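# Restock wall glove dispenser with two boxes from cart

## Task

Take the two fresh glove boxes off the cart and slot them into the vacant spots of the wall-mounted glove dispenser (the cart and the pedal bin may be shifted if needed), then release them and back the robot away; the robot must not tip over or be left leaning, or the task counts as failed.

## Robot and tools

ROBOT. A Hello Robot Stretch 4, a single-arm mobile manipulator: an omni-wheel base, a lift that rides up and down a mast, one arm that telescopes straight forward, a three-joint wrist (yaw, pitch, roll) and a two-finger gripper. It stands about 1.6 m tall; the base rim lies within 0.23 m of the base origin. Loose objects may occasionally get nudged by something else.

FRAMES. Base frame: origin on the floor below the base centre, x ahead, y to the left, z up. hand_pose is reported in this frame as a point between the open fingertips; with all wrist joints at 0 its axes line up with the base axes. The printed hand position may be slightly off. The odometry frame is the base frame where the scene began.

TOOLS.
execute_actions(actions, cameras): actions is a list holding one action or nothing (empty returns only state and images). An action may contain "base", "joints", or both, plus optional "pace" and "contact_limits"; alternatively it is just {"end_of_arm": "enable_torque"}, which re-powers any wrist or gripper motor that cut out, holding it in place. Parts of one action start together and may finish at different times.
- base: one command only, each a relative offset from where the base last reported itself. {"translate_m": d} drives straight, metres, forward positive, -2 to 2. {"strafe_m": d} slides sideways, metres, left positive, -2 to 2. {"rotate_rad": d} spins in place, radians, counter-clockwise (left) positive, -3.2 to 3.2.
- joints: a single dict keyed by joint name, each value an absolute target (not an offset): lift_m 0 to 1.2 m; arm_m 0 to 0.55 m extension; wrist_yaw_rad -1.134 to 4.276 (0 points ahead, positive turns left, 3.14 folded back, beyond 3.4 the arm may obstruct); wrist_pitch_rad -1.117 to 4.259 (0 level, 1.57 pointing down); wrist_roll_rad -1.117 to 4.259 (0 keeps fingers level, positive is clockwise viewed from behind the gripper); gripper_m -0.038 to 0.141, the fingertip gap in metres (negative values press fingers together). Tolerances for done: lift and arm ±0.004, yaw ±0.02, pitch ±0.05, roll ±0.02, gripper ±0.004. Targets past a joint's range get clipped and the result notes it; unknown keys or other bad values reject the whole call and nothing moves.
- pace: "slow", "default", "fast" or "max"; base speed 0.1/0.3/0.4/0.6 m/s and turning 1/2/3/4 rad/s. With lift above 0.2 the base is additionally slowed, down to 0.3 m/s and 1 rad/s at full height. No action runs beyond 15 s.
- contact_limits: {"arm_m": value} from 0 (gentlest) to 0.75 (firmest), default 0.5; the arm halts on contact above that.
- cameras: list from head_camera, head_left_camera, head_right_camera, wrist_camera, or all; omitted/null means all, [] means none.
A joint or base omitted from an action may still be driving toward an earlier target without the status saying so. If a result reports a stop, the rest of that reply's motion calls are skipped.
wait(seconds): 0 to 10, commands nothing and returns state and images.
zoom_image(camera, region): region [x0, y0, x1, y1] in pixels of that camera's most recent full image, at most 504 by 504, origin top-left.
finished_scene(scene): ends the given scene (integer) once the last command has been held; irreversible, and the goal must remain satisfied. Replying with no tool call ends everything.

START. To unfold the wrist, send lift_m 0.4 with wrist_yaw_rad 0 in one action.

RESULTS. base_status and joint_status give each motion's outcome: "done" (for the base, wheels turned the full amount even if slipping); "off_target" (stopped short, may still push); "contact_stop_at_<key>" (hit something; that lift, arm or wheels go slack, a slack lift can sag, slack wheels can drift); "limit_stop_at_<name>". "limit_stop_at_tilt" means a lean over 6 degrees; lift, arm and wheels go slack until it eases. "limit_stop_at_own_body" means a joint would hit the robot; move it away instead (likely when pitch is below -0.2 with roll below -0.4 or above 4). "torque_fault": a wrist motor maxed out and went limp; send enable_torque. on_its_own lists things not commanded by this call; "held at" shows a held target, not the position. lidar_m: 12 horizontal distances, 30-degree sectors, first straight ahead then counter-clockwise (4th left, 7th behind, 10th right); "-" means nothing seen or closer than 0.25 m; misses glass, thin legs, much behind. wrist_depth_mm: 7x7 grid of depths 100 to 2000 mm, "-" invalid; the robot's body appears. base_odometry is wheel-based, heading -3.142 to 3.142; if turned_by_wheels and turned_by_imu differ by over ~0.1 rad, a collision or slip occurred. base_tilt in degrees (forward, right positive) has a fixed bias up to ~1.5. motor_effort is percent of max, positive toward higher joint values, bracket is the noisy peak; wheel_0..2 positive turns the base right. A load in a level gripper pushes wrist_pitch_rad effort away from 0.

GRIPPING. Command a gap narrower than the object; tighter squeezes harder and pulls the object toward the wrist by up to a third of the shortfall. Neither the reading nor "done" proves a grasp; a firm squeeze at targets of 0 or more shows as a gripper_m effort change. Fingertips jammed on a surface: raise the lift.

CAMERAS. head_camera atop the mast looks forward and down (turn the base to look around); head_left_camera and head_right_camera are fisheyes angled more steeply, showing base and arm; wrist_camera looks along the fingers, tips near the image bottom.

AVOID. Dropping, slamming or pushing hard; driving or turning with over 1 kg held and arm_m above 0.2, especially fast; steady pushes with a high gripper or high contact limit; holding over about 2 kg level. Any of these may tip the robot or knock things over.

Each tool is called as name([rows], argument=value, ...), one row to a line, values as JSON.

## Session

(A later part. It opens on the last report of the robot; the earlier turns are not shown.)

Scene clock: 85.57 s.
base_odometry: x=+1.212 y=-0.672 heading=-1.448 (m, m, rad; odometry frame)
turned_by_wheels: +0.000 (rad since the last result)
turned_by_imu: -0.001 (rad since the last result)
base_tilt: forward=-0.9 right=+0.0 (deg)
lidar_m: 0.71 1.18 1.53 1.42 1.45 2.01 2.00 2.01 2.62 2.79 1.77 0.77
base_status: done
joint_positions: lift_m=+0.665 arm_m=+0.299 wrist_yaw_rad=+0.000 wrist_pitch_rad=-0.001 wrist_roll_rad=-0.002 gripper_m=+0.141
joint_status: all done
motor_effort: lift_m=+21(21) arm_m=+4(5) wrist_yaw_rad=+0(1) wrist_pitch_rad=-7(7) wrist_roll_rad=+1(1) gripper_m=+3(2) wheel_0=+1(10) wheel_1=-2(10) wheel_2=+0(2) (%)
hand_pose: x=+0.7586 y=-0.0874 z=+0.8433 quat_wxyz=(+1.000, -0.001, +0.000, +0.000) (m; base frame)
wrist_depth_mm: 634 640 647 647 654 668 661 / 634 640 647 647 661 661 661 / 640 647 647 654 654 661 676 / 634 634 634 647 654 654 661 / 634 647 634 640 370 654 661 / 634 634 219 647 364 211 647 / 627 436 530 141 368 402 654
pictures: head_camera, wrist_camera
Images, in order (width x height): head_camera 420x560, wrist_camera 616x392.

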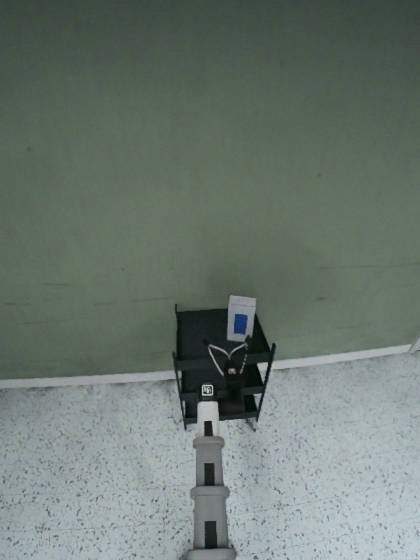

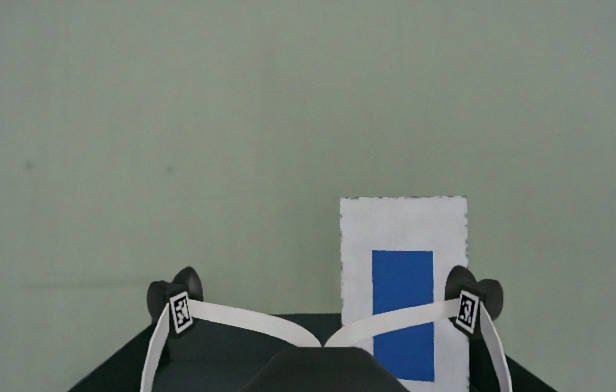

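execute_actions([
  {"base":{"strafe_m":-0.08}},
], cameras=[])

execute_actions([
  {"joints":{"arm_m":0.475}},
], cameras=["wrist_camera"])

Scene clock: 88.80 s.
base_odometry: x=+1.132 y=-0.682 heading=-1.448 (m, m, rad; odometry frame)
turned_by_wheels: +0.000 (rad since the last result)
turned_by_imu: -0.001 (rad since the last result)
base_tilt: forward=-0.8 right=+0.0 (deg)
lidar_m: 0.70 0.71 1.52 1.50 1.54 2.15 1.98 2.01 2.65 2.70 1.78 0.75
base_status: done
joint_positions: lift_m=+0.665 arm_m=+0.299 wrist_yaw_rad=+0.000 wrist_pitch_rad=-0.001 wrist_roll_rad=-0.002 gripper_m=+0.141
joint_status: not commanded
motor_effort: lift_m=+21(21) arm_m=+5(5) wrist_yaw_rad=-1(1) wrist_pitch_rad=-5(8) wrist_roll_rad=+0(1) gripper_m=+2(1) wheel_0=+1(7) wheel_1=-2(10) wheel_2=+0(1) (%)
hand_pose: x=+0.7586 y=-0.0874 z=+0.8433 quat_wxyz=(+1.000, -0.001, +0.000, +0.000) (m; base frame)
wrist_depth_mm: 647 654 661 661 676 676 676 / 634 647 654 661 661 661 676 / 647 647 661 661 661 661 668 / 640 640 647 654 654 654 668 / 647 634 640 375 661 661 661 / 634 544 219 370 357 211 668 / 455 504 539 141 421 647 661
pictures: none
No camera images: the call's "cameras" was empty. Leave "cameras" out to get every camera's image.

Scene clock: 90.40 s.
base_odometry: x=+1.132 y=-0.682 heading=-1.448 (m, m, rad; odometry frame)
turned_by_wheels: +0.000 (rad since the last result)
turned_by_imu: -0.001 (rad since the last result)
base_tilt: forward=-0.8 right=+0.0 (deg)
lidar_m: 0.72 0.74 1.55 1.48 1.53 2.15 1.98 2.01 2.62 2.70 1.77 0.80
base_status: not commanded
joint_positions: lift_m=+0.665 arm_m=+0.474 wrist_yaw_rad=+0.000 wrist_pitch_rad=-0.001 wrist_roll_rad=-0.002 gripper_m=+0.141
joint_status: all done
motor_effort: lift_m=+21(21) arm_m=+5(6) wrist_yaw_rad=+1(1) wrist_pitch_rad=-7(6) wrist_roll_rad=+1(1) gripper_m=-1(0) wheel_0=+2(2) wheel_1=-2(1) wheel_2=+0(0) (%)
hand_pose: x=+0.9335 y=-0.0875 z=+0.8433 quat_wxyz=(+1.000, -0.001, +0.000, +0.000) (m; base frame)
wrist_depth_mm: 473 480 480 484 480 488 492 / 473 473 473 480 480 488 484 / 469 477 473 473 480 484 484 / 469 469 473 209 196 484 484 / 462 469 473 204 191 484 484 / 462 462 211 200 186 200 484 / 375 375 377 139 186 477 480
pictures: wrist_camera
Images, in order (width x height): wrist_camera 616x392.

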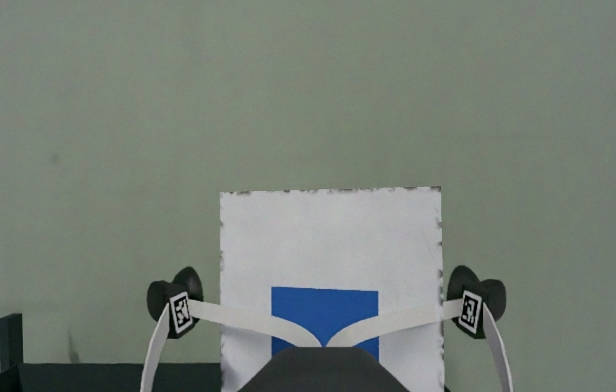

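execute_actions([
  {"base":{"strafe_m":0.062},"joints":{"wrist_yaw_rad":-0.22,"arm_m":0.49},"pace":"slow"},
], cameras=["wrist_camera"])

Scene clock: 93.43 s.
base_odometry: x=+1.193 y=-0.675 heading=-1.449 (m, m, rad; odometry frame)
turned_by_wheels: +0.000 (rad since the last result)
turned_by_imu: -0.002 (rad since the last result)
base_tilt: forward=-0.9 right=+0.0 (deg)
lidar_m: 0.72 1.16 1.53 1.43 1.47 2.09 2.01 2.03 2.61 2.75 1.75 0.76
base_status: done
joint_positions: lift_m=+0.665 arm_m=+0.489 wrist_yaw_rad=-0.223 wrist_pitch_rad=-0.001 wrist_roll_rad=-0.002 gripper_m=+0.141
joint_status: all done
motor_effort: lift_m=+22(21) arm_m=+4(4) wrist_yaw_rad=+7(15) wrist_pitch_rad=-2(7) wrist_roll_rad=+0(1) gripper_m=-1(1) wheel_0=-7(7) wheel_1=+4(10) wheel_2=+0(0) (%)
hand_pose: x=+0.9222 y=-0.1489 z=+0.8434 quat_wxyz=(+0.994, -0.001, -0.001, -0.111) (m; base frame)
wrist_depth_mm: 421 445 466 500 535 580 615 / 421 442 462 500 535 569 609 / 418 442 466 496 530 569 609 / 415 436 466 220 216 564 597 / 418 439 459 216 215 564 597 / 413 430 218 216 213 196 603 / 410 427 449 144 212 554 591
pictures: wrist_camera
Images, in order (width x height): wrist_camera 616x392.

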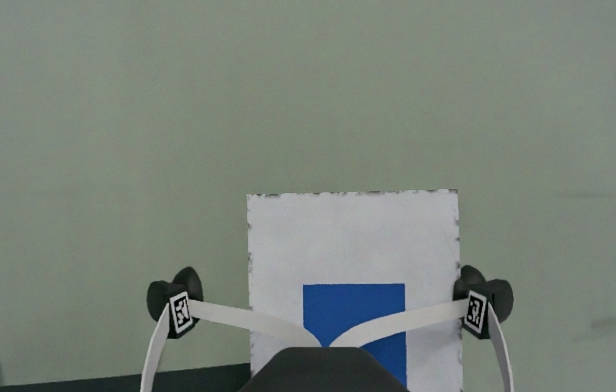

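execute_actions([
  {"base":{"strafe_m":-0.022},"pace":"slow"},
], cameras=[])

execute_actions([
  {"joints":{"arm_m":0.515},"pace":"slow"},
], cameras=["wrist_camera"])

execute_actions([
  {"joints":{"gripper_m":0.06}},
], cameras=["wrist_camera"])

execute_actions([
  {"joints":{"lift_m":0.95}},
], cameras=[])

execute_actions([
  {"joints":{"arm_m":0.1,"wrist_yaw_rad":0}},
], cameras=[])

execute_actions([
  {"base":{"rotate_rad":1.61}},
], cameras=[])

Scene clock: 98.07 s.
base_odometry: x=+1.172 y=-0.677 heading=-1.449 (m, m, rad; odometry frame)
turned_by_wheels: +0.000 (rad since the last result)
turned_by_imu: -0.002 (rad since the last result)
base_tilt: forward=-0.9 right=+0.0 (deg)
lidar_m: 0.71 1.19 1.54 1.47 1.52 2.09 2.02 2.00 2.63 2.74 1.77 0.77
base_status: done
joint_positions: lift_m=+0.665 arm_m=+0.489 wrist_yaw_rad=-0.221 wrist_pitch_rad=-0.001 wrist_roll_rad=-0.002 gripper_m=+0.141
joint_status: not commanded
motor_effort: lift_m=+21(21) arm_m=+5(5) wrist_yaw_rad=+1(8) wrist_pitch_rad=-6(8) wrist_roll_rad=+0(1) gripper_m=-2(4) wheel_0=+5(8) wheel_1=-5(7) wheel_2=+0(1) (%)
hand_pose: x=+0.9225 y=-0.1484 z=+0.8433 quat_wxyz=(+0.994, -0.001, -0.001, -0.110) (m; base frame)
wrist_depth_mm: 421 442 473 504 535 580 615 / 421 442 469 500 530 574 615 / 421 442 469 492 535 559 597 / 418 436 459 211 210 564 603 / 418 439 213 210 208 554 597 / 413 430 212 211 207 210 591 / 413 427 213 141 206 549 591
pictures: none
No camera images: the call's "cameras" was empty. Leave "cameras" out to get every camera's image.

Scene clock: 99.33 s.
base_odometry: x=+1.172 y=-0.677 heading=-1.449 (m, m, rad; odometry frame)
turned_by_wheels: +0.000 (rad since the last result)
turned_by_imu: -0.001 (rad since the last result)
base_tilt: forward=-0.8 right=+0.0 (deg)
lidar_m: 0.72 1.17 1.57 1.45 1.48 2.11 1.98 2.01 2.63 2.75 1.75 0.77
base_status: not commanded
joint_positions: lift_m=+0.665 arm_m=+0.514 wrist_yaw_rad=-0.220 wrist_pitch_rad=-0.001 wrist_roll_rad=-0.002 gripper_m=+0.141
joint_status: all done
motor_effort: lift_m=+22(21) arm_m=+5(6) wrist_yaw_rad=+2(1) wrist_pitch_rad=-6(3) wrist_roll_rad=+0(0) gripper_m=+2(1) wheel_0=+5(5) wheel_1=-5(5) wheel_2=+0(0) (%)
hand_pose: x=+0.9474 y=-0.1484 z=+0.8433 quat_wxyz=(+0.994, -0.001, -0.001, -0.110) (m; base frame)
wrist_depth_mm: 397 424 442 473 500 544 580 / 399 418 445 473 508 539 580 / 397 418 442 469 500 539 574 / 397 415 430 195 193 535 569 / 397 413 196 193 190 535 569 / 392 410 194 190 187 196 564 / 392 407 193 139 186 521 554
pictures: wrist_camera
Images, in order (width x height): wrist_camera 616x392.

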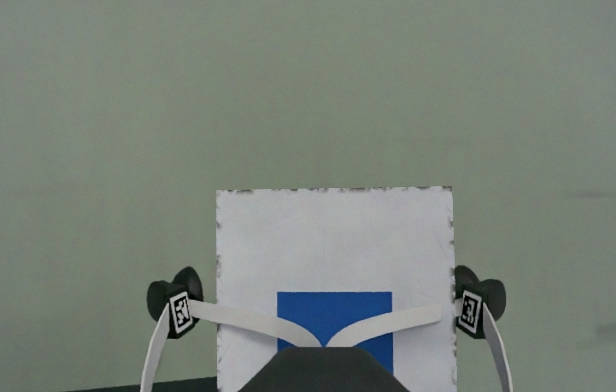

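Scene clock: 101.17 s.
base_odometry: x=+1.172 y=-0.677 heading=-1.449 (m, m, rad; odometry frame)
turned_by_wheels: +0.000 (rad since the last result)
turned_by_imu: -0.001 (rad since the last result)
base_tilt: forward=-0.8 right=+0.1 (deg)
lidar_m: 0.70 1.16 1.56 1.45 1.51 2.09 2.01 2.01 2.61 2.74 1.76 0.77
base_status: not commanded
joint_positions: lift_m=+0.665 arm_m=+0.514 wrist_yaw_rad=-0.222 wrist_pitch_rad=-0.001 wrist_roll_rad=-0.002 gripper_m=+0.061
joint_status: all done
motor_effort: lift_m=+21(22) arm_m=+4(5) wrist_yaw_rad=+6(8) wrist_pitch_rad=-8(8) wrist_roll_rad=-2(1) gripper_m=-28(33) wheel_0=+4(5) wheel_1=-5(5) wheel_2=+0(0) (%)
hand_pose: x=+0.9472 y=-0.1488 z=+0.8434 quat_wxyz=(+0.994, -0.001, -0.001, -0.111) (m; base frame)
wrist_depth_mm: 397 421 449 473 512 544 585 / 399 418 442 477 504 539 574 / 397 418 445 469 504 535 569 / 397 418 183 181 178 535 569 / 397 418 182 180 177 535 564 / 394 407 182 180 177 178 569 / 392 407 183 127 176 521 559
pictures: wrist_camera
Images, in order (width x height): wrist_camera 616x392.

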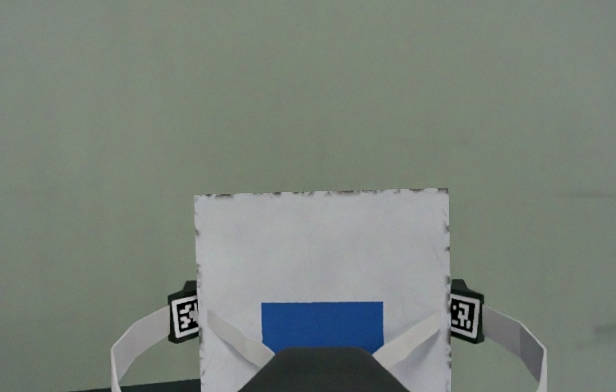

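Scene clock: 103.40 s.
base_odometry: x=+1.172 y=-0.677 heading=-1.449 (m, m, rad; odometry frame)
turned_by_wheels: +0.000 (rad since the last result)
turned_by_imu: -0.001 (rad since the last result)
base_tilt: forward=-0.8 right=+0.0 (deg)
lidar_m: 0.71 1.18 1.50 1.45 1.50 2.09 2.00 2.01 2.61 2.73 1.78 0.78
base_status: not commanded
joint_positions: lift_m=+0.950 arm_m=+0.514 wrist_yaw_rad=-0.220 wrist_pitch_rad=+0.005 wrist_roll_rad=-0.002 gripper_m=+0.061
joint_status: all done
on_its_own: wrist_pitch_rad is at rest, and its effort (-26) is outside its rest range (-23 to +23)
motor_effort: lift_m=+24(23) arm_m=+5(4) wrist_yaw_rad=+0(6) wrist_pitch_rad=-26(27) wrist_roll_rad=+1(1) gripper_m=-30(30) wheel_0=+4(4) wheel_1=-5(5) wheel_2=+0(0) (%)
hand_pose: x=+0.9476 y=-0.1483 z=+1.1263 quat_wxyz=(+0.994, -0.001, +0.003, -0.110) (m; base frame)
wrist_depth_mm: 399 418 442 473 504 544 580 / 399 418 442 469 500 539 574 / 397 418 439 469 504 539 574 / 397 415 185 182 181 525 569 / 394 415 183 181 178 539 564 / 392 404 182 179 178 179 559 / 394 404 181 126 176 525 564
pictures: none
No camera images: the call's "cameras" was empty. Leave "cameras" out to get every camera's image.

Scene clock: 105.73 s.
base_odometry: x=+1.172 y=-0.677 heading=-1.449 (m, m, rad; odometry frame)
turned_by_wheels: +0.000 (rad since the last result)
turned_by_imu: -0.001 (rad since the last result)
base_tilt: forward=-0.9 right=+0.0 (deg)
lidar_m: 0.49 1.15 1.55 1.47 1.50 2.07 2.01 2.02 2.62 2.73 1.77 0.51
base_status: not commanded
joint_positions: lift_m=+0.950 arm_m=+0.101 wrist_yaw_rad=+0.000 wrist_pitch_rad=+0.005 wrist_roll_rad=-0.002 gripper_m=+0.061
joint_status: all done
on_its_own: wrist_pitch_rad is at rest, and its effort (-24) is outside its rest range (-23 to +23)
motor_effort: lift_m=+24(24) arm_m=-5(5) wrist_yaw_rad=+0(10) wrist_pitch_rad=-24(25) wrist_roll_rad=+0(0) gripper_m=-28(31) wheel_0=+3(4) wheel_1=-4(5) wheel_2=+0(0) (%)
hand_pose: x=+0.5602 y=-0.0875 z=+1.1262 quat_wxyz=(+1.000, -0.001, +0.003, +0.000) (m; base frame)
wrist_depth_mm: 831 854 831 854 878 878 866 / 842 854 854 866 878 854 866 / 842 842 866 866 854 866 891 / 831 842 185 182 180 866 891 / 820 831 183 181 178 866 878 / 820 831 181 179 177 179 866 / 820 831 181 126 175 854 866
pictures: none
No camera images: the call's "cameras" was empty. Leave "cameras" out to get every camera's image.

Scene clock: 107.93 s.
base_odometry: x=+1.172 y=-0.677 heading=+0.161 (m, m, rad; odometry frame)
turned_by_wheels: +1.609 (rad since the last result)
turned_by_imu: +1.587 (rad since the last result)
base_tilt: forward=-0.9 right=+0.0 (deg)
lidar_m: 0.49 1.51 2.18 1.97 2.01 2.71 2.73 1.72 0.76 0.71 1.20 0.53
base_status: done
joint_positions: lift_m=+0.950 arm_m=+0.101 wrist_yaw_rad=+0.000 wrist_pitch_rad=+0.005 wrist_roll_rad=-0.002 gripper_m=+0.061
joint_status: not commanded
motor_effort: lift_m=+24(24) arm_m=-5(5) wrist_yaw_rad=-1(6) wrist_pitch_rad=-23(26) wrist_roll_rad=+0(1) gripper_m=-32(30) wheel_0=-4(5) wheel_1=-2(8) wheel_2=-3(10) (%)
hand_pose: x=+0.5602 y=-0.0873 z=+1.1263 quat_wxyz=(+1.000, -0.001, +0.003, +0.000) (m; base frame)
wrist_depth_mm: 1281 1308 1308 1255 1308 1255 1281 / 1281 1255 1308 1281 1281 1281 1281 / 1281 1281 1255 1281 1281 1308 1281 / 1281 1255 184 182 180 1308 1281 / 1281 1281 183 180 179 1281 1255 / 1281 1281 181 179 177 179 1308 / 1281 1255 182 126 176 1281 1229
pictures: none
No camera images: the call's "cameras" was empty. Leave "cameras" out to get every camera's image.

execute_actions([
  {"base":{"strafe_m":0.54},"joints":{"wrist_yaw_rad":0.04}},
], cameras=[])

execute_actions([
  {"base":{"translate_m":0.549},"joints":{"lift_m":0.86}},
], cameras=[])

execute_actions([
  {"joints":{"arm_m":0.48}},
], cameras=["head_camera"])

zoom_image(camera="head_camera", region=[160,250,300,380])

Scene clock: 114.43 s.
base_odometry: x=+1.086 y=-0.144 heading=+0.161 (m, m, rad; odometry frame)
turned_by_wheels: +0.000 (rad since the last result)
turned_by_imu: -0.004 (rad since the last result)
base_tilt: forward=-0.9 right=+0.0 (deg)
lidar_m: 0.49 1.60 2.07 1.47 1.44 1.95 2.75 2.45 1.77 1.26 1.74 0.53
base_status: done
joint_positions: lift_m=+0.950 arm_m=+0.101 wrist_yaw_rad=+0.040 wrist_pitch_rad=+0.005 wrist_roll_rad=-0.002 gripper_m=+0.061
joint_status: all done
on_its_own: wrist_pitch_rad is at rest, and its effort (-26) is outside its rest range (-23 to +23)
motor_effort: lift_m=+24(24) arm_m=-4(4) wrist_yaw_rad=+0(6) wrist_pitch_rad=-26(23) wrist_roll_rad=+0(2) gripper_m=-27(30) wheel_0=-3(9) wheel_1=+3(11) wheel_2=+0(3) (%)
hand_pose: x=+0.5634 y=-0.0758 z=+1.1263 quat_wxyz=(+1.000, -0.001, +0.003, +0.020) (m; base frame)
wrist_depth_mm: 1255 1255 1281 1281 1229 1205 1205 / 1308 1281 1281 1255 1255 1229 1182 / 1308 1308 1281 1281 1255 1229 1205 / 1281 1255 1229 182 180 1205 1255 / 1308 1281 183 180 178 1205 1229 / 1308 1281 182 180 177 179 1205 / 1255 1255 181 126 176 1229 1205
pictures: none
No camera images: the call's "cameras" was empty. Leave "cameras" out to get every camera's image.

Scene clock: 117.73 s.
base_odometry: x=+1.627 y=-0.057 heading=+0.161 (m, m, rad; odometry frame)
turned_by_wheels: +0.001 (rad since the last result)
turned_by_imu: -0.002 (rad since the last result)
base_tilt: forward=-0.9 right=+0.0 (deg)
lidar_m: 0.50 1.02 1.37 2.04 1.69 1.98 3.40 2.50 1.31 1.49 1.47 0.94
base_status: done
joint_positions: lift_m=+0.860 arm_m=+0.101 wrist_yaw_rad=+0.040 wrist_pitch_rad=+0.005 wrist_roll_rad=-0.002 gripper_m=+0.061
joint_status: all done
on_its_own: wrist_pitch_rad is at rest, and its effort (-25) is outside its rest range (-23 to +23)
motor_effort: lift_m=+17(23) arm_m=-4(5) wrist_yaw_rad=+0(0) wrist_pitch_rad=-25(26) wrist_roll_rad=+1(1) gripper_m=-28(27) wheel_0=+2(4) wheel_1=+4(8) wheel_2=+0(10) (%)
hand_pose: x=+0.5634 y=-0.0758 z=+1.0368 quat_wxyz=(+1.000, -0.001, +0.003, +0.020) (m; base frame)
wrist_depth_mm: 715 715 707 699 691 691 668 / 707 707 699 691 691 683 683 / 715 715 707 683 691 676 668 / 715 699 185 182 180 683 668 / 707 699 183 181 178 683 668 / 715 707 182 179 177 179 668 / 707 699 181 126 175 585 661
pictures: none
No camera images: the call's "cameras" was empty. Leave "cameras" out to get every camera's image.

Scene clock: 119.97 s.
base_odometry: x=+1.627 y=-0.057 heading=+0.161 (m, m, rad; odometry frame)
turned_by_wheels: +0.000 (rad since the last result)
turned_by_imu: -0.001 (rad since the last result)
base_tilt: forward=-0.8 right=+0.0 (deg)
lidar_m: 0.86 1.01 1.40 2.01 1.70 1.99 3.38 2.46 1.32 1.49 1.51 0.92
base_status: not commanded
joint_positions: lift_m=+0.860 arm_m=+0.479 wrist_yaw_rad=+0.040 wrist_pitch_rad=+0.005 wrist_roll_rad=-0.002 gripper_m=+0.061
joint_status: all done
motor_effort: lift_m=+17(17) arm_m=+5(6) wrist_yaw_rad=-1(1) wrist_pitch_rad=-23(24) wrist_roll_rad=+1(0) gripper_m=-32(32) wheel_0=+2(2) wheel_1=+4(4) wheel_2=+0(0) (%)
hand_pose: x=+0.9419 y=-0.0758 z=+1.0369 quat_wxyz=(+1.000, -0.001, +0.002, +0.020) (m; base frame)
wrist_depth_mm: 320 317 314 310 304 304 301 / 320 317 312 309 307 303 300 / 319 315 310 307 306 301 300 / 320 317 185 182 179 301 300 / 315 312 183 181 178 303 300 / 315 314 182 179 177 180 298 / 315 310 181 126 176 300 296
pictures: head_camera
Images, in order (width x height): head_camera 420x560.

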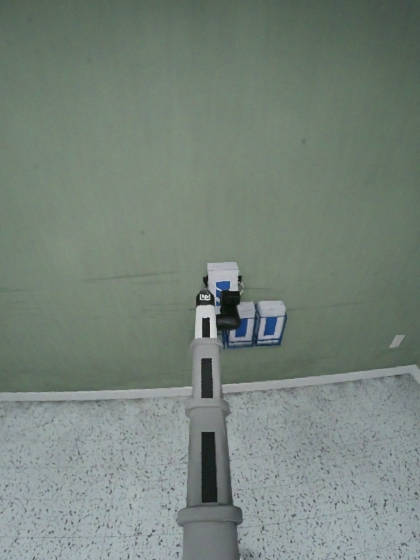

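Region (160, 250, 300, 380) of head_camera's 420x560 image, scaled by 3.600, with more detail than that image has; it fills the top 468 rows of this view, and the rest is white.

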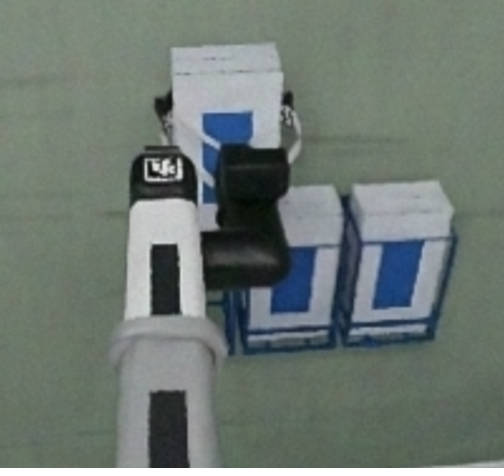

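execute_actions([
  {"base":{"strafe_m":0.036},"joints":{"arm_m":0.52,"lift_m":0.82},"pace":"slow"},
], cameras=[])

execute_actions([
  {"joints":{"lift_m":0.785},"pace":"slow"},
], cameras=["head_camera"])

zoom_image(camera="head_camera", region=[160,250,300,380])

Scene clock: 125.67 s.
base_odometry: x=+1.622 y=-0.021 heading=+0.161 (m, m, rad; odometry frame)
turned_by_wheels: +0.000 (rad since the last result)
turned_by_imu: -0.002 (rad since the last result)
base_tilt: forward=-0.8 right=+0.0 (deg)
lidar_m: 0.88 1.03 1.38 1.97 1.66 1.96 3.36 2.55 1.36 1.51 1.49 0.93
base_status: done
joint_positions: lift_m=+0.820 arm_m=+0.519 wrist_yaw_rad=+0.040 wrist_pitch_rad=+0.005 wrist_roll_rad=-0.002 gripper_m=+0.061
joint_status: all done
on_its_own: wrist_pitch_rad is at rest, and its effort (-24) is outside its rest range (-23 to +23)
motor_effort: lift_m=+19(18) arm_m=+4(4) wrist_yaw_rad=+0(17) wrist_pitch_rad=-24(40) wrist_roll_rad=+0(17) gripper_m=-30(32) wheel_0=+1(10) wheel_1=+2(8) wheel_2=+1(2) (%)
hand_pose: x=+0.9819 y=-0.0758 z=+0.9967 quat_wxyz=(+1.000, -0.001, +0.002, +0.020) (m; base frame)
wrist_depth_mm: 276 272 272 268 266 263 260 / 277 272 270 267 265 263 260 / 274 272 270 266 263 259 262 / 273 271 185 182 179 260 259 / 274 271 182 180 177 259 258 / 272 268 182 180 176 179 257 / 272 270 181 126 175 258 256
pictures: none
No camera images: the call's "cameras" was empty. Leave "cameras" out to get every camera's image.

Scene clock: 126.80 s.
base_odometry: x=+1.622 y=-0.021 heading=+0.161 (m, m, rad; odometry frame)
turned_by_wheels: +0.000 (rad since the last result)
turned_by_imu: +0.000 (rad since the last result)
base_tilt: forward=-0.8 right=+0.0 (deg)
lidar_m: 0.89 1.04 1.39 1.98 1.66 1.95 3.37 2.51 1.35 1.49 1.49 0.97
base_status: not commanded
joint_positions: lift_m=+0.786 arm_m=+0.519 wrist_yaw_rad=+0.043 wrist_pitch_rad=-0.015 wrist_roll_rad=-0.004 gripper_m=+0.061
joint_status: all done
on_its_own: wrist_pitch_rad is at rest, and its effort (+34) is outside its rest range (-23 to +23)
motor_effort: lift_m=+9(20) arm_m=+4(4) wrist_yaw_rad=-9(9) wrist_pitch_rad=+34(35) wrist_roll_rad=+4(6) gripper_m=-30(30) wheel_0=+1(1) wheel_1=+2(2) wheel_2=+1(1) (%)
hand_pose: x=+0.9821 y=-0.0750 z=+0.9682 quat_wxyz=(+1.000, -0.002, -0.007, +0.021) (m; base frame)
wrist_depth_mm: 285 282 278 274 272 267 265 / 279 278 274 273 268 266 263 / 279 276 273 270 266 263 262 / 278 273 187 182 181 262 259 / 276 271 183 181 179 260 257 / 272 271 181 179 177 179 255 / 272 267 179 125 175 256 254
pictures: head_camera
Images, in order (width x height): head_camera 420x560.

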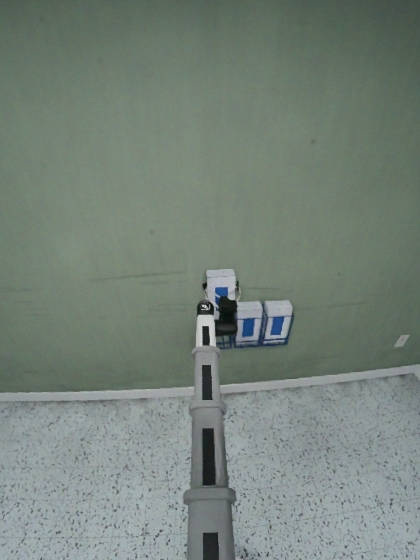

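Region (160, 250, 300, 380) of head_camera's 420x560 image, scaled by 3.600, with more detail than that image has; it fills the top 468 rows of this view, and the rest is white.

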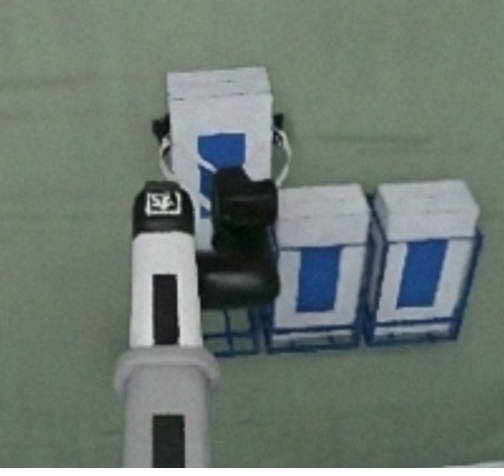

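execute_actions([
  {"joints":{"lift_m":0.82},"pace":"slow"},
], cameras=[])

execute_actions([
  {"base":{"strafe_m":0.011},"pace":"slow"},
], cameras=[])

execute_actions([
  {"joints":{"lift_m":0.785},"pace":"slow"},
], cameras=[])

Scene clock: 130.27 s.
base_odometry: x=+1.622 y=-0.021 heading=+0.161 (m, m, rad; odometry frame)
turned_by_wheels: +0.000 (rad since the last result)
turned_by_imu: -0.002 (rad since the last result)
base_tilt: forward=-0.9 right=+0.0 (deg)
lidar_m: 0.90 1.04 1.38 1.98 1.64 1.94 3.39 2.54 1.36 1.49 1.48 0.94
base_status: not commanded
joint_positions: lift_m=+0.819 arm_m=+0.519 wrist_yaw_rad=+0.040 wrist_pitch_rad=+0.005 wrist_roll_rad=-0.002 gripper_m=+0.061
joint_status: all done
motor_effort: lift_m=+25(26) arm_m=+4(4) wrist_yaw_rad=-1(9) wrist_pitch_rad=-23(32) wrist_roll_rad=+0(6) gripper_m=-32(30) wheel_0=+1(1) wheel_1=+2(2) wheel_2=+1(1) (%)
hand_pose: x=+0.9819 y=-0.0757 z=+0.9963 quat_wxyz=(+1.000, -0.001, +0.002, +0.020) (m; base frame)
wrist_depth_mm: 274 274 271 268 265 262 260 / 274 273 270 270 265 262 262 / 274 271 271 266 265 260 259 / 274 273 186 182 181 262 259 / 273 271 183 180 178 259 258 / 273 270 181 179 177 179 257 / 272 270 180 126 175 259 256
pictures: none
No camera images: the call's "cameras" was empty. Leave "cameras" out to get every camera's image.

Scene clock: 131.17 s.
base_odometry: x=+1.620 y=-0.010 heading=+0.161 (m, m, rad; odometry frame)
turned_by_wheels: +0.000 (rad since the last result)
turned_by_imu: +0.000 (rad since the last result)
base_tilt: forward=-0.8 right=+0.0 (deg)
lidar_m: 0.89 1.02 1.36 1.98 1.64 1.93 3.37 2.54 1.37 1.49 1.50 0.96
base_status: done
joint_positions: lift_m=+0.819 arm_m=+0.519 wrist_yaw_rad=+0.040 wrist_pitch_rad=+0.005 wrist_roll_rad=-0.002 gripper_m=+0.061
joint_status: not commanded
on_its_own: wrist_pitch_rad is at rest, and its effort (-25) is outside its rest range (-23 to +23)
motor_effort: lift_m=+25(25) arm_m=+4(4) wrist_yaw_rad=-1(1) wrist_pitch_rad=-25(22) wrist_roll_rad=+2(2) gripper_m=-31(31) wheel_0=-5(12) wheel_1=+4(8) wheel_2=+0(1) (%)
hand_pose: x=+0.9819 y=-0.0758 z=+0.9963 quat_wxyz=(+1.000, -0.001, +0.002, +0.020) (m; base frame)
wrist_depth_mm: 276 273 271 267 264 263 260 / 276 272 268 268 265 262 259 / 274 271 270 266 263 260 258 / 274 271 185 183 180 262 259 / 272 270 183 181 178 259 258 / 272 271 181 179 176 180 257 / 272 270 181 126 175 257 256
pictures: none
No camera images: the call's "cameras" was empty. Leave "cameras" out to get every camera's image.

Scene clock: 132.30 s.
base_odometry: x=+1.620 y=-0.010 heading=+0.161 (m, m, rad; odometry frame)
turned_by_wheels: +0.000 (rad since the last result)
turned_by_imu: +0.000 (rad since the last result)
base_tilt: forward=-0.8 right=+0.0 (deg)
lidar_m: 0.89 1.03 1.37 1.98 1.65 1.92 3.39 2.55 1.37 1.49 1.51 0.93
base_status: not commanded
joint_positions: lift_m=+0.785 arm_m=+0.519 wrist_yaw_rad=+0.042 wrist_pitch_rad=+0.005 wrist_roll_rad=-0.001 gripper_m=+0.061
joint_status: all done
on_its_own: wrist_pitch_rad is at rest, and its effort (-25) is outside its rest range (-23 to +23)
motor_effort: lift_m=+16(28) arm_m=+4(5) wrist_yaw_rad=-5(6) wrist_pitch_rad=-25(32) wrist_roll_rad=-2(2) gripper_m=-29(34) wheel_0=-3(5) wheel_1=+4(4) wheel_2=+0(0) (%)
hand_pose: x=+0.9820 y=-0.0754 z=+0.9619 quat_wxyz=(+1.000, -0.001, +0.003, +0.021) (m; base frame)
wrist_depth_mm: 277 273 270 267 264 263 260 / 274 273 270 267 263 262 258 / 276 272 268 265 263 262 259 / 273 273 185 182 180 260 258 / 273 271 183 181 178 259 258 / 273 270 181 179 177 180 257 / 274 270 180 125 175 257 256
pictures: none
No camera images: the call's "cameras" was empty. Leave "cameras" out to get every camera's image.

execute_actions([
  {"base":{"strafe_m":0.005},"joints":{"lift_m":0.75},"pace":"slow"},
], cameras=[])

execute_actions([
  {"joints":{"lift_m":0.695},"pace":"slow"},
], cameras=["wrist_camera","head_camera"])

Scene clock: 134.73 s.
base_odometry: x=+1.619 y=-0.006 heading=+0.161 (m, m, rad; odometry frame)
turned_by_wheels: +0.000 (rad since the last result)
turned_by_imu: -0.001 (rad since the last result)
base_tilt: forward=-0.8 right=+0.0 (deg)
lidar_m: 0.90 1.01 1.37 1.99 1.61 1.92 3.38 2.57 1.35 1.51 1.49 0.95
base_status: done
joint_positions: lift_m=+0.750 arm_m=+0.519 wrist_yaw_rad=+0.040 wrist_pitch_rad=+0.005 wrist_roll_rad=-0.001 gripper_m=+0.061
joint_status: all done
on_its_own: wrist_pitch_rad is at rest, and its effort (-24) is outside its rest range (-23 to +23)
motor_effort: lift_m=+17(13) arm_m=+4(4) wrist_yaw_rad=-1(5) wrist_pitch_rad=-24(24) wrist_roll_rad=+0(1) gripper_m=-31(30) wheel_0=-4(7) wheel_1=+4(7) wheel_2=+0(1) (%)
hand_pose: x=+0.9819 y=-0.0757 z=+0.9269 quat_wxyz=(+1.000, -0.001, +0.003, +0.020) (m; base frame)
wrist_depth_mm: 276 272 271 266 265 262 260 / 273 272 268 266 264 262 258 / 274 272 268 266 263 260 260 / 273 271 185 182 180 260 258 / 274 271 183 180 178 259 258 / 272 271 181 179 177 179 257 / 272 268 181 126 175 257 255
pictures: none
No camera images: the call's "cameras" was empty. Leave "cameras" out to get every camera's image.

Scene clock: 136.07 s.
base_odometry: x=+1.619 y=-0.006 heading=+0.161 (m, m, rad; odometry frame)
turned_by_wheels: +0.000 (rad since the last result)
turned_by_imu: -0.001 (rad since the last result)
base_tilt: forward=-0.8 right=+0.0 (deg)
lidar_m: 0.90 1.02 1.37 1.97 1.62 1.90 3.40 2.55 1.36 1.48 1.49 0.93
base_status: not commanded
joint_positions: lift_m=+0.695 arm_m=+0.519 wrist_yaw_rad=+0.040 wrist_pitch_rad=+0.005 wrist_roll_rad=-0.001 gripper_m=+0.061
joint_status: all done
on_its_own: wrist_pitch_rad is at rest, and its effort (-25) is outside its rest range (-23 to +23)
motor_effort: lift_m=+16(17) arm_m=+4(4) wrist_yaw_rad=-2(1) wrist_pitch_rad=-25(23) wrist_roll_rad=-2(2) gripper_m=-29(30) wheel_0=-4(4) wheel_1=+4(4) wheel_2=+0(0) (%)
hand_pose: x=+0.9819 y=-0.0757 z=+0.8719 quat_wxyz=(+1.000, -0.001, +0.003, +0.020) (m; base frame)
wrist_depth_mm: 274 272 268 267 265 263 258 / 274 273 268 266 266 263 259 / 276 272 267 265 264 262 259 / 274 272 185 182 179 262 258 / 276 271 183 181 179 258 258 / 271 270 182 179 177 180 258 / 272 268 180 125 174 191 175
pictures: head_camera, wrist_camera
Images, in order (width x height): head_camera 420x560, wrist_camera 616x392.

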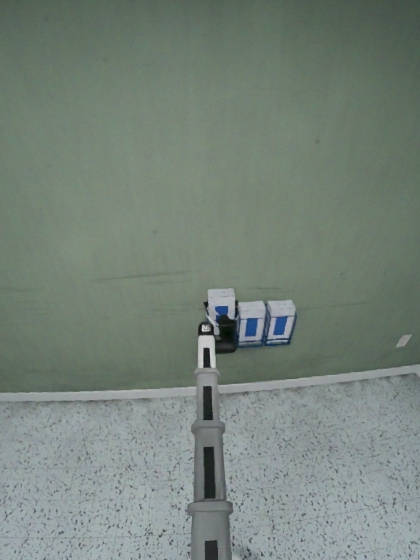

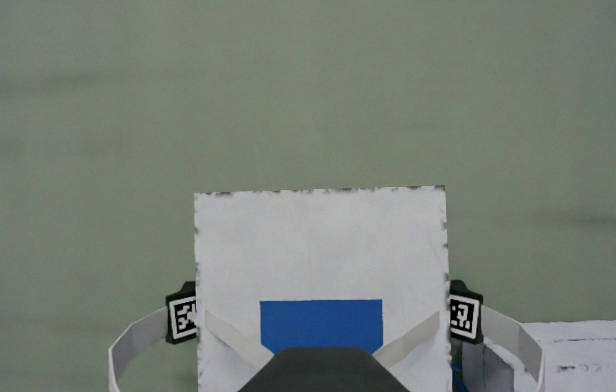

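execute_actions([
  {"joints":{"gripper_m":0.13}},
], cameras=["wrist_camera"])

execute_actions([
  {"joints":{"lift_m":0.74}},
], cameras=[])

execute_actions([
  {"joints":{"arm_m":0.0,"lift_m":0.64}},
], cameras=["wrist_camera","head_camera"])

Scene clock: 139.37 s.
base_odometry: x=+1.619 y=-0.006 heading=+0.161 (m, m, rad; odometry frame)
turned_by_wheels: +0.000 (rad since the last result)
turned_by_imu: -0.001 (rad since the last result)
base_tilt: forward=-0.8 right=-0.1 (deg)
lidar_m: 0.90 1.00 1.37 1.98 1.63 1.93 3.40 2.56 1.36 1.49 1.47 0.94
base_status: not commanded
joint_positions: lift_m=+0.695 arm_m=+0.519 wrist_yaw_rad=+0.040 wrist_pitch_rad=-0.001 wrist_roll_rad=-0.002 gripper_m=+0.130
joint_status: all done
motor_effort: lift_m=+17(17) arm_m=+4(4) wrist_yaw_rad=+0(1) wrist_pitch_rad=-7(24) wrist_roll_rad=+0(0) gripper_m=+1(29) wheel_0=-4(4) wheel_1=+4(4) wheel_2=+0(0) (%)
hand_pose: x=+0.9819 y=-0.0758 z=+0.8735 quat_wxyz=(+1.000, -0.001, +0.000, +0.020) (m; base frame)
wrist_depth_mm: 277 274 272 268 265 263 263 / 276 273 271 267 265 264 260 / 276 272 270 267 264 262 259 / 273 271 268 264 263 260 259 / 274 268 268 266 263 259 258 / 272 268 203 263 260 211 257 / 271 268 229 137 193 206 201
pictures: wrist_camera
Images, in order (width x height): wrist_camera 616x392.

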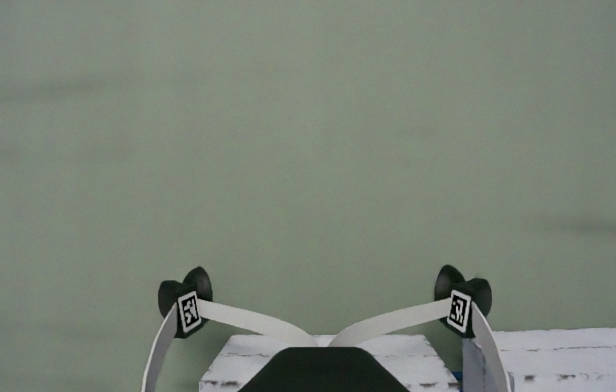

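Scene clock: 140.43 s.
base_odometry: x=+1.619 y=-0.006 heading=+0.161 (m, m, rad; odometry frame)
turned_by_wheels: +0.000 (rad since the last result)
turned_by_imu: +0.000 (rad since the last result)
base_tilt: forward=-0.8 right=+0.0 (deg)
lidar_m: 0.89 1.04 1.38 1.97 1.67 1.91 3.39 2.59 1.37 1.51 1.49 0.95
base_status: not commanded
joint_positions: lift_m=+0.740 arm_m=+0.519 wrist_yaw_rad=+0.040 wrist_pitch_rad=-0.001 wrist_roll_rad=-0.002 gripper_m=+0.130
joint_status: all done
motor_effort: lift_m=+22(23) arm_m=+4(4) wrist_yaw_rad=+0(0) wrist_pitch_rad=-8(6) wrist_roll_rad=+0(0) gripper_m=+3(1) wheel_0=-4(4) wheel_1=+4(4) wheel_2=+0(0) (%)
hand_pose: x=+0.9819 y=-0.0758 z=+0.9181 quat_wxyz=(+1.000, -0.001, +0.000, +0.020) (m; base frame)
wrist_depth_mm: 276 276 272 270 267 264 262 / 274 271 271 268 265 262 260 / 276 273 272 267 263 262 258 / 277 271 268 266 264 260 258 / 273 272 267 264 264 258 257 / 272 271 204 264 263 210 256 / 272 268 266 137 260 259 256
pictures: none
No camera images: the call's "cameras" was empty. Leave "cameras" out to get every camera's image.

Scene clock: 143.00 s.
base_odometry: x=+1.619 y=-0.006 heading=+0.161 (m, m, rad; odometry frame)
turned_by_wheels: +0.000 (rad since the last result)
turned_by_imu: -0.001 (rad since the last result)
base_tilt: forward=-0.9 right=+0.0 (deg)
lidar_m: 0.86 1.02 1.36 1.94 1.62 1.93 3.40 2.53 1.35 1.53 1.47 0.92
base_status: not commanded
joint_positions: lift_m=+0.640 arm_m=+0.002 wrist_yaw_rad=+0.040 wrist_pitch_rad=-0.001 wrist_roll_rad=-0.002 gripper_m=+0.130
joint_status: all done
motor_effort: lift_m=+15(22) arm_m=-4(5) wrist_yaw_rad=+0(1) wrist_pitch_rad=-8(9) wrist_roll_rad=-1(1) gripper_m=+2(0) wheel_0=-4(4) wheel_1=+4(4) wheel_2=+0(0) (%)
hand_pose: x=+0.4642 y=-0.0758 z=+0.8188 quat_wxyz=(+1.000, -0.001, +0.000, +0.020) (m; base frame)
wrist_depth_mm: 831 820 809 809 798 788 768 / 820 809 798 798 798 788 768 / 831 809 809 798 788 788 788 / 809 809 778 788 788 778 768 / 798 820 809 691 699 683 768 / 798 809 204 699 676 211 768 / 809 788 778 137 715 768 768
pictures: head_camera, wrist_camera
Images, in order (width x height): head_camera 420x560, wrist_camera 616x392.

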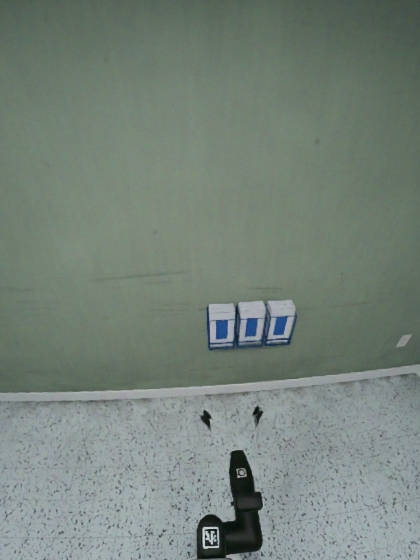

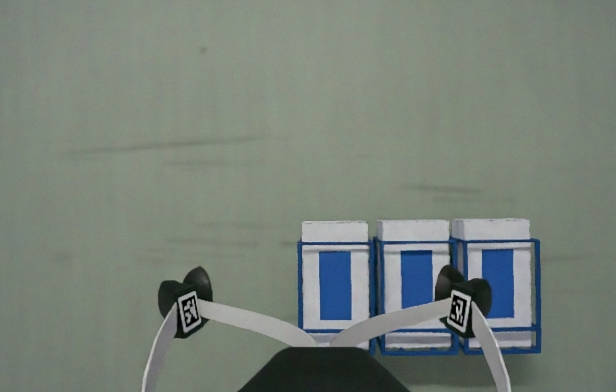

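finished_scene(scene=2)

The scene is finished: the task was done.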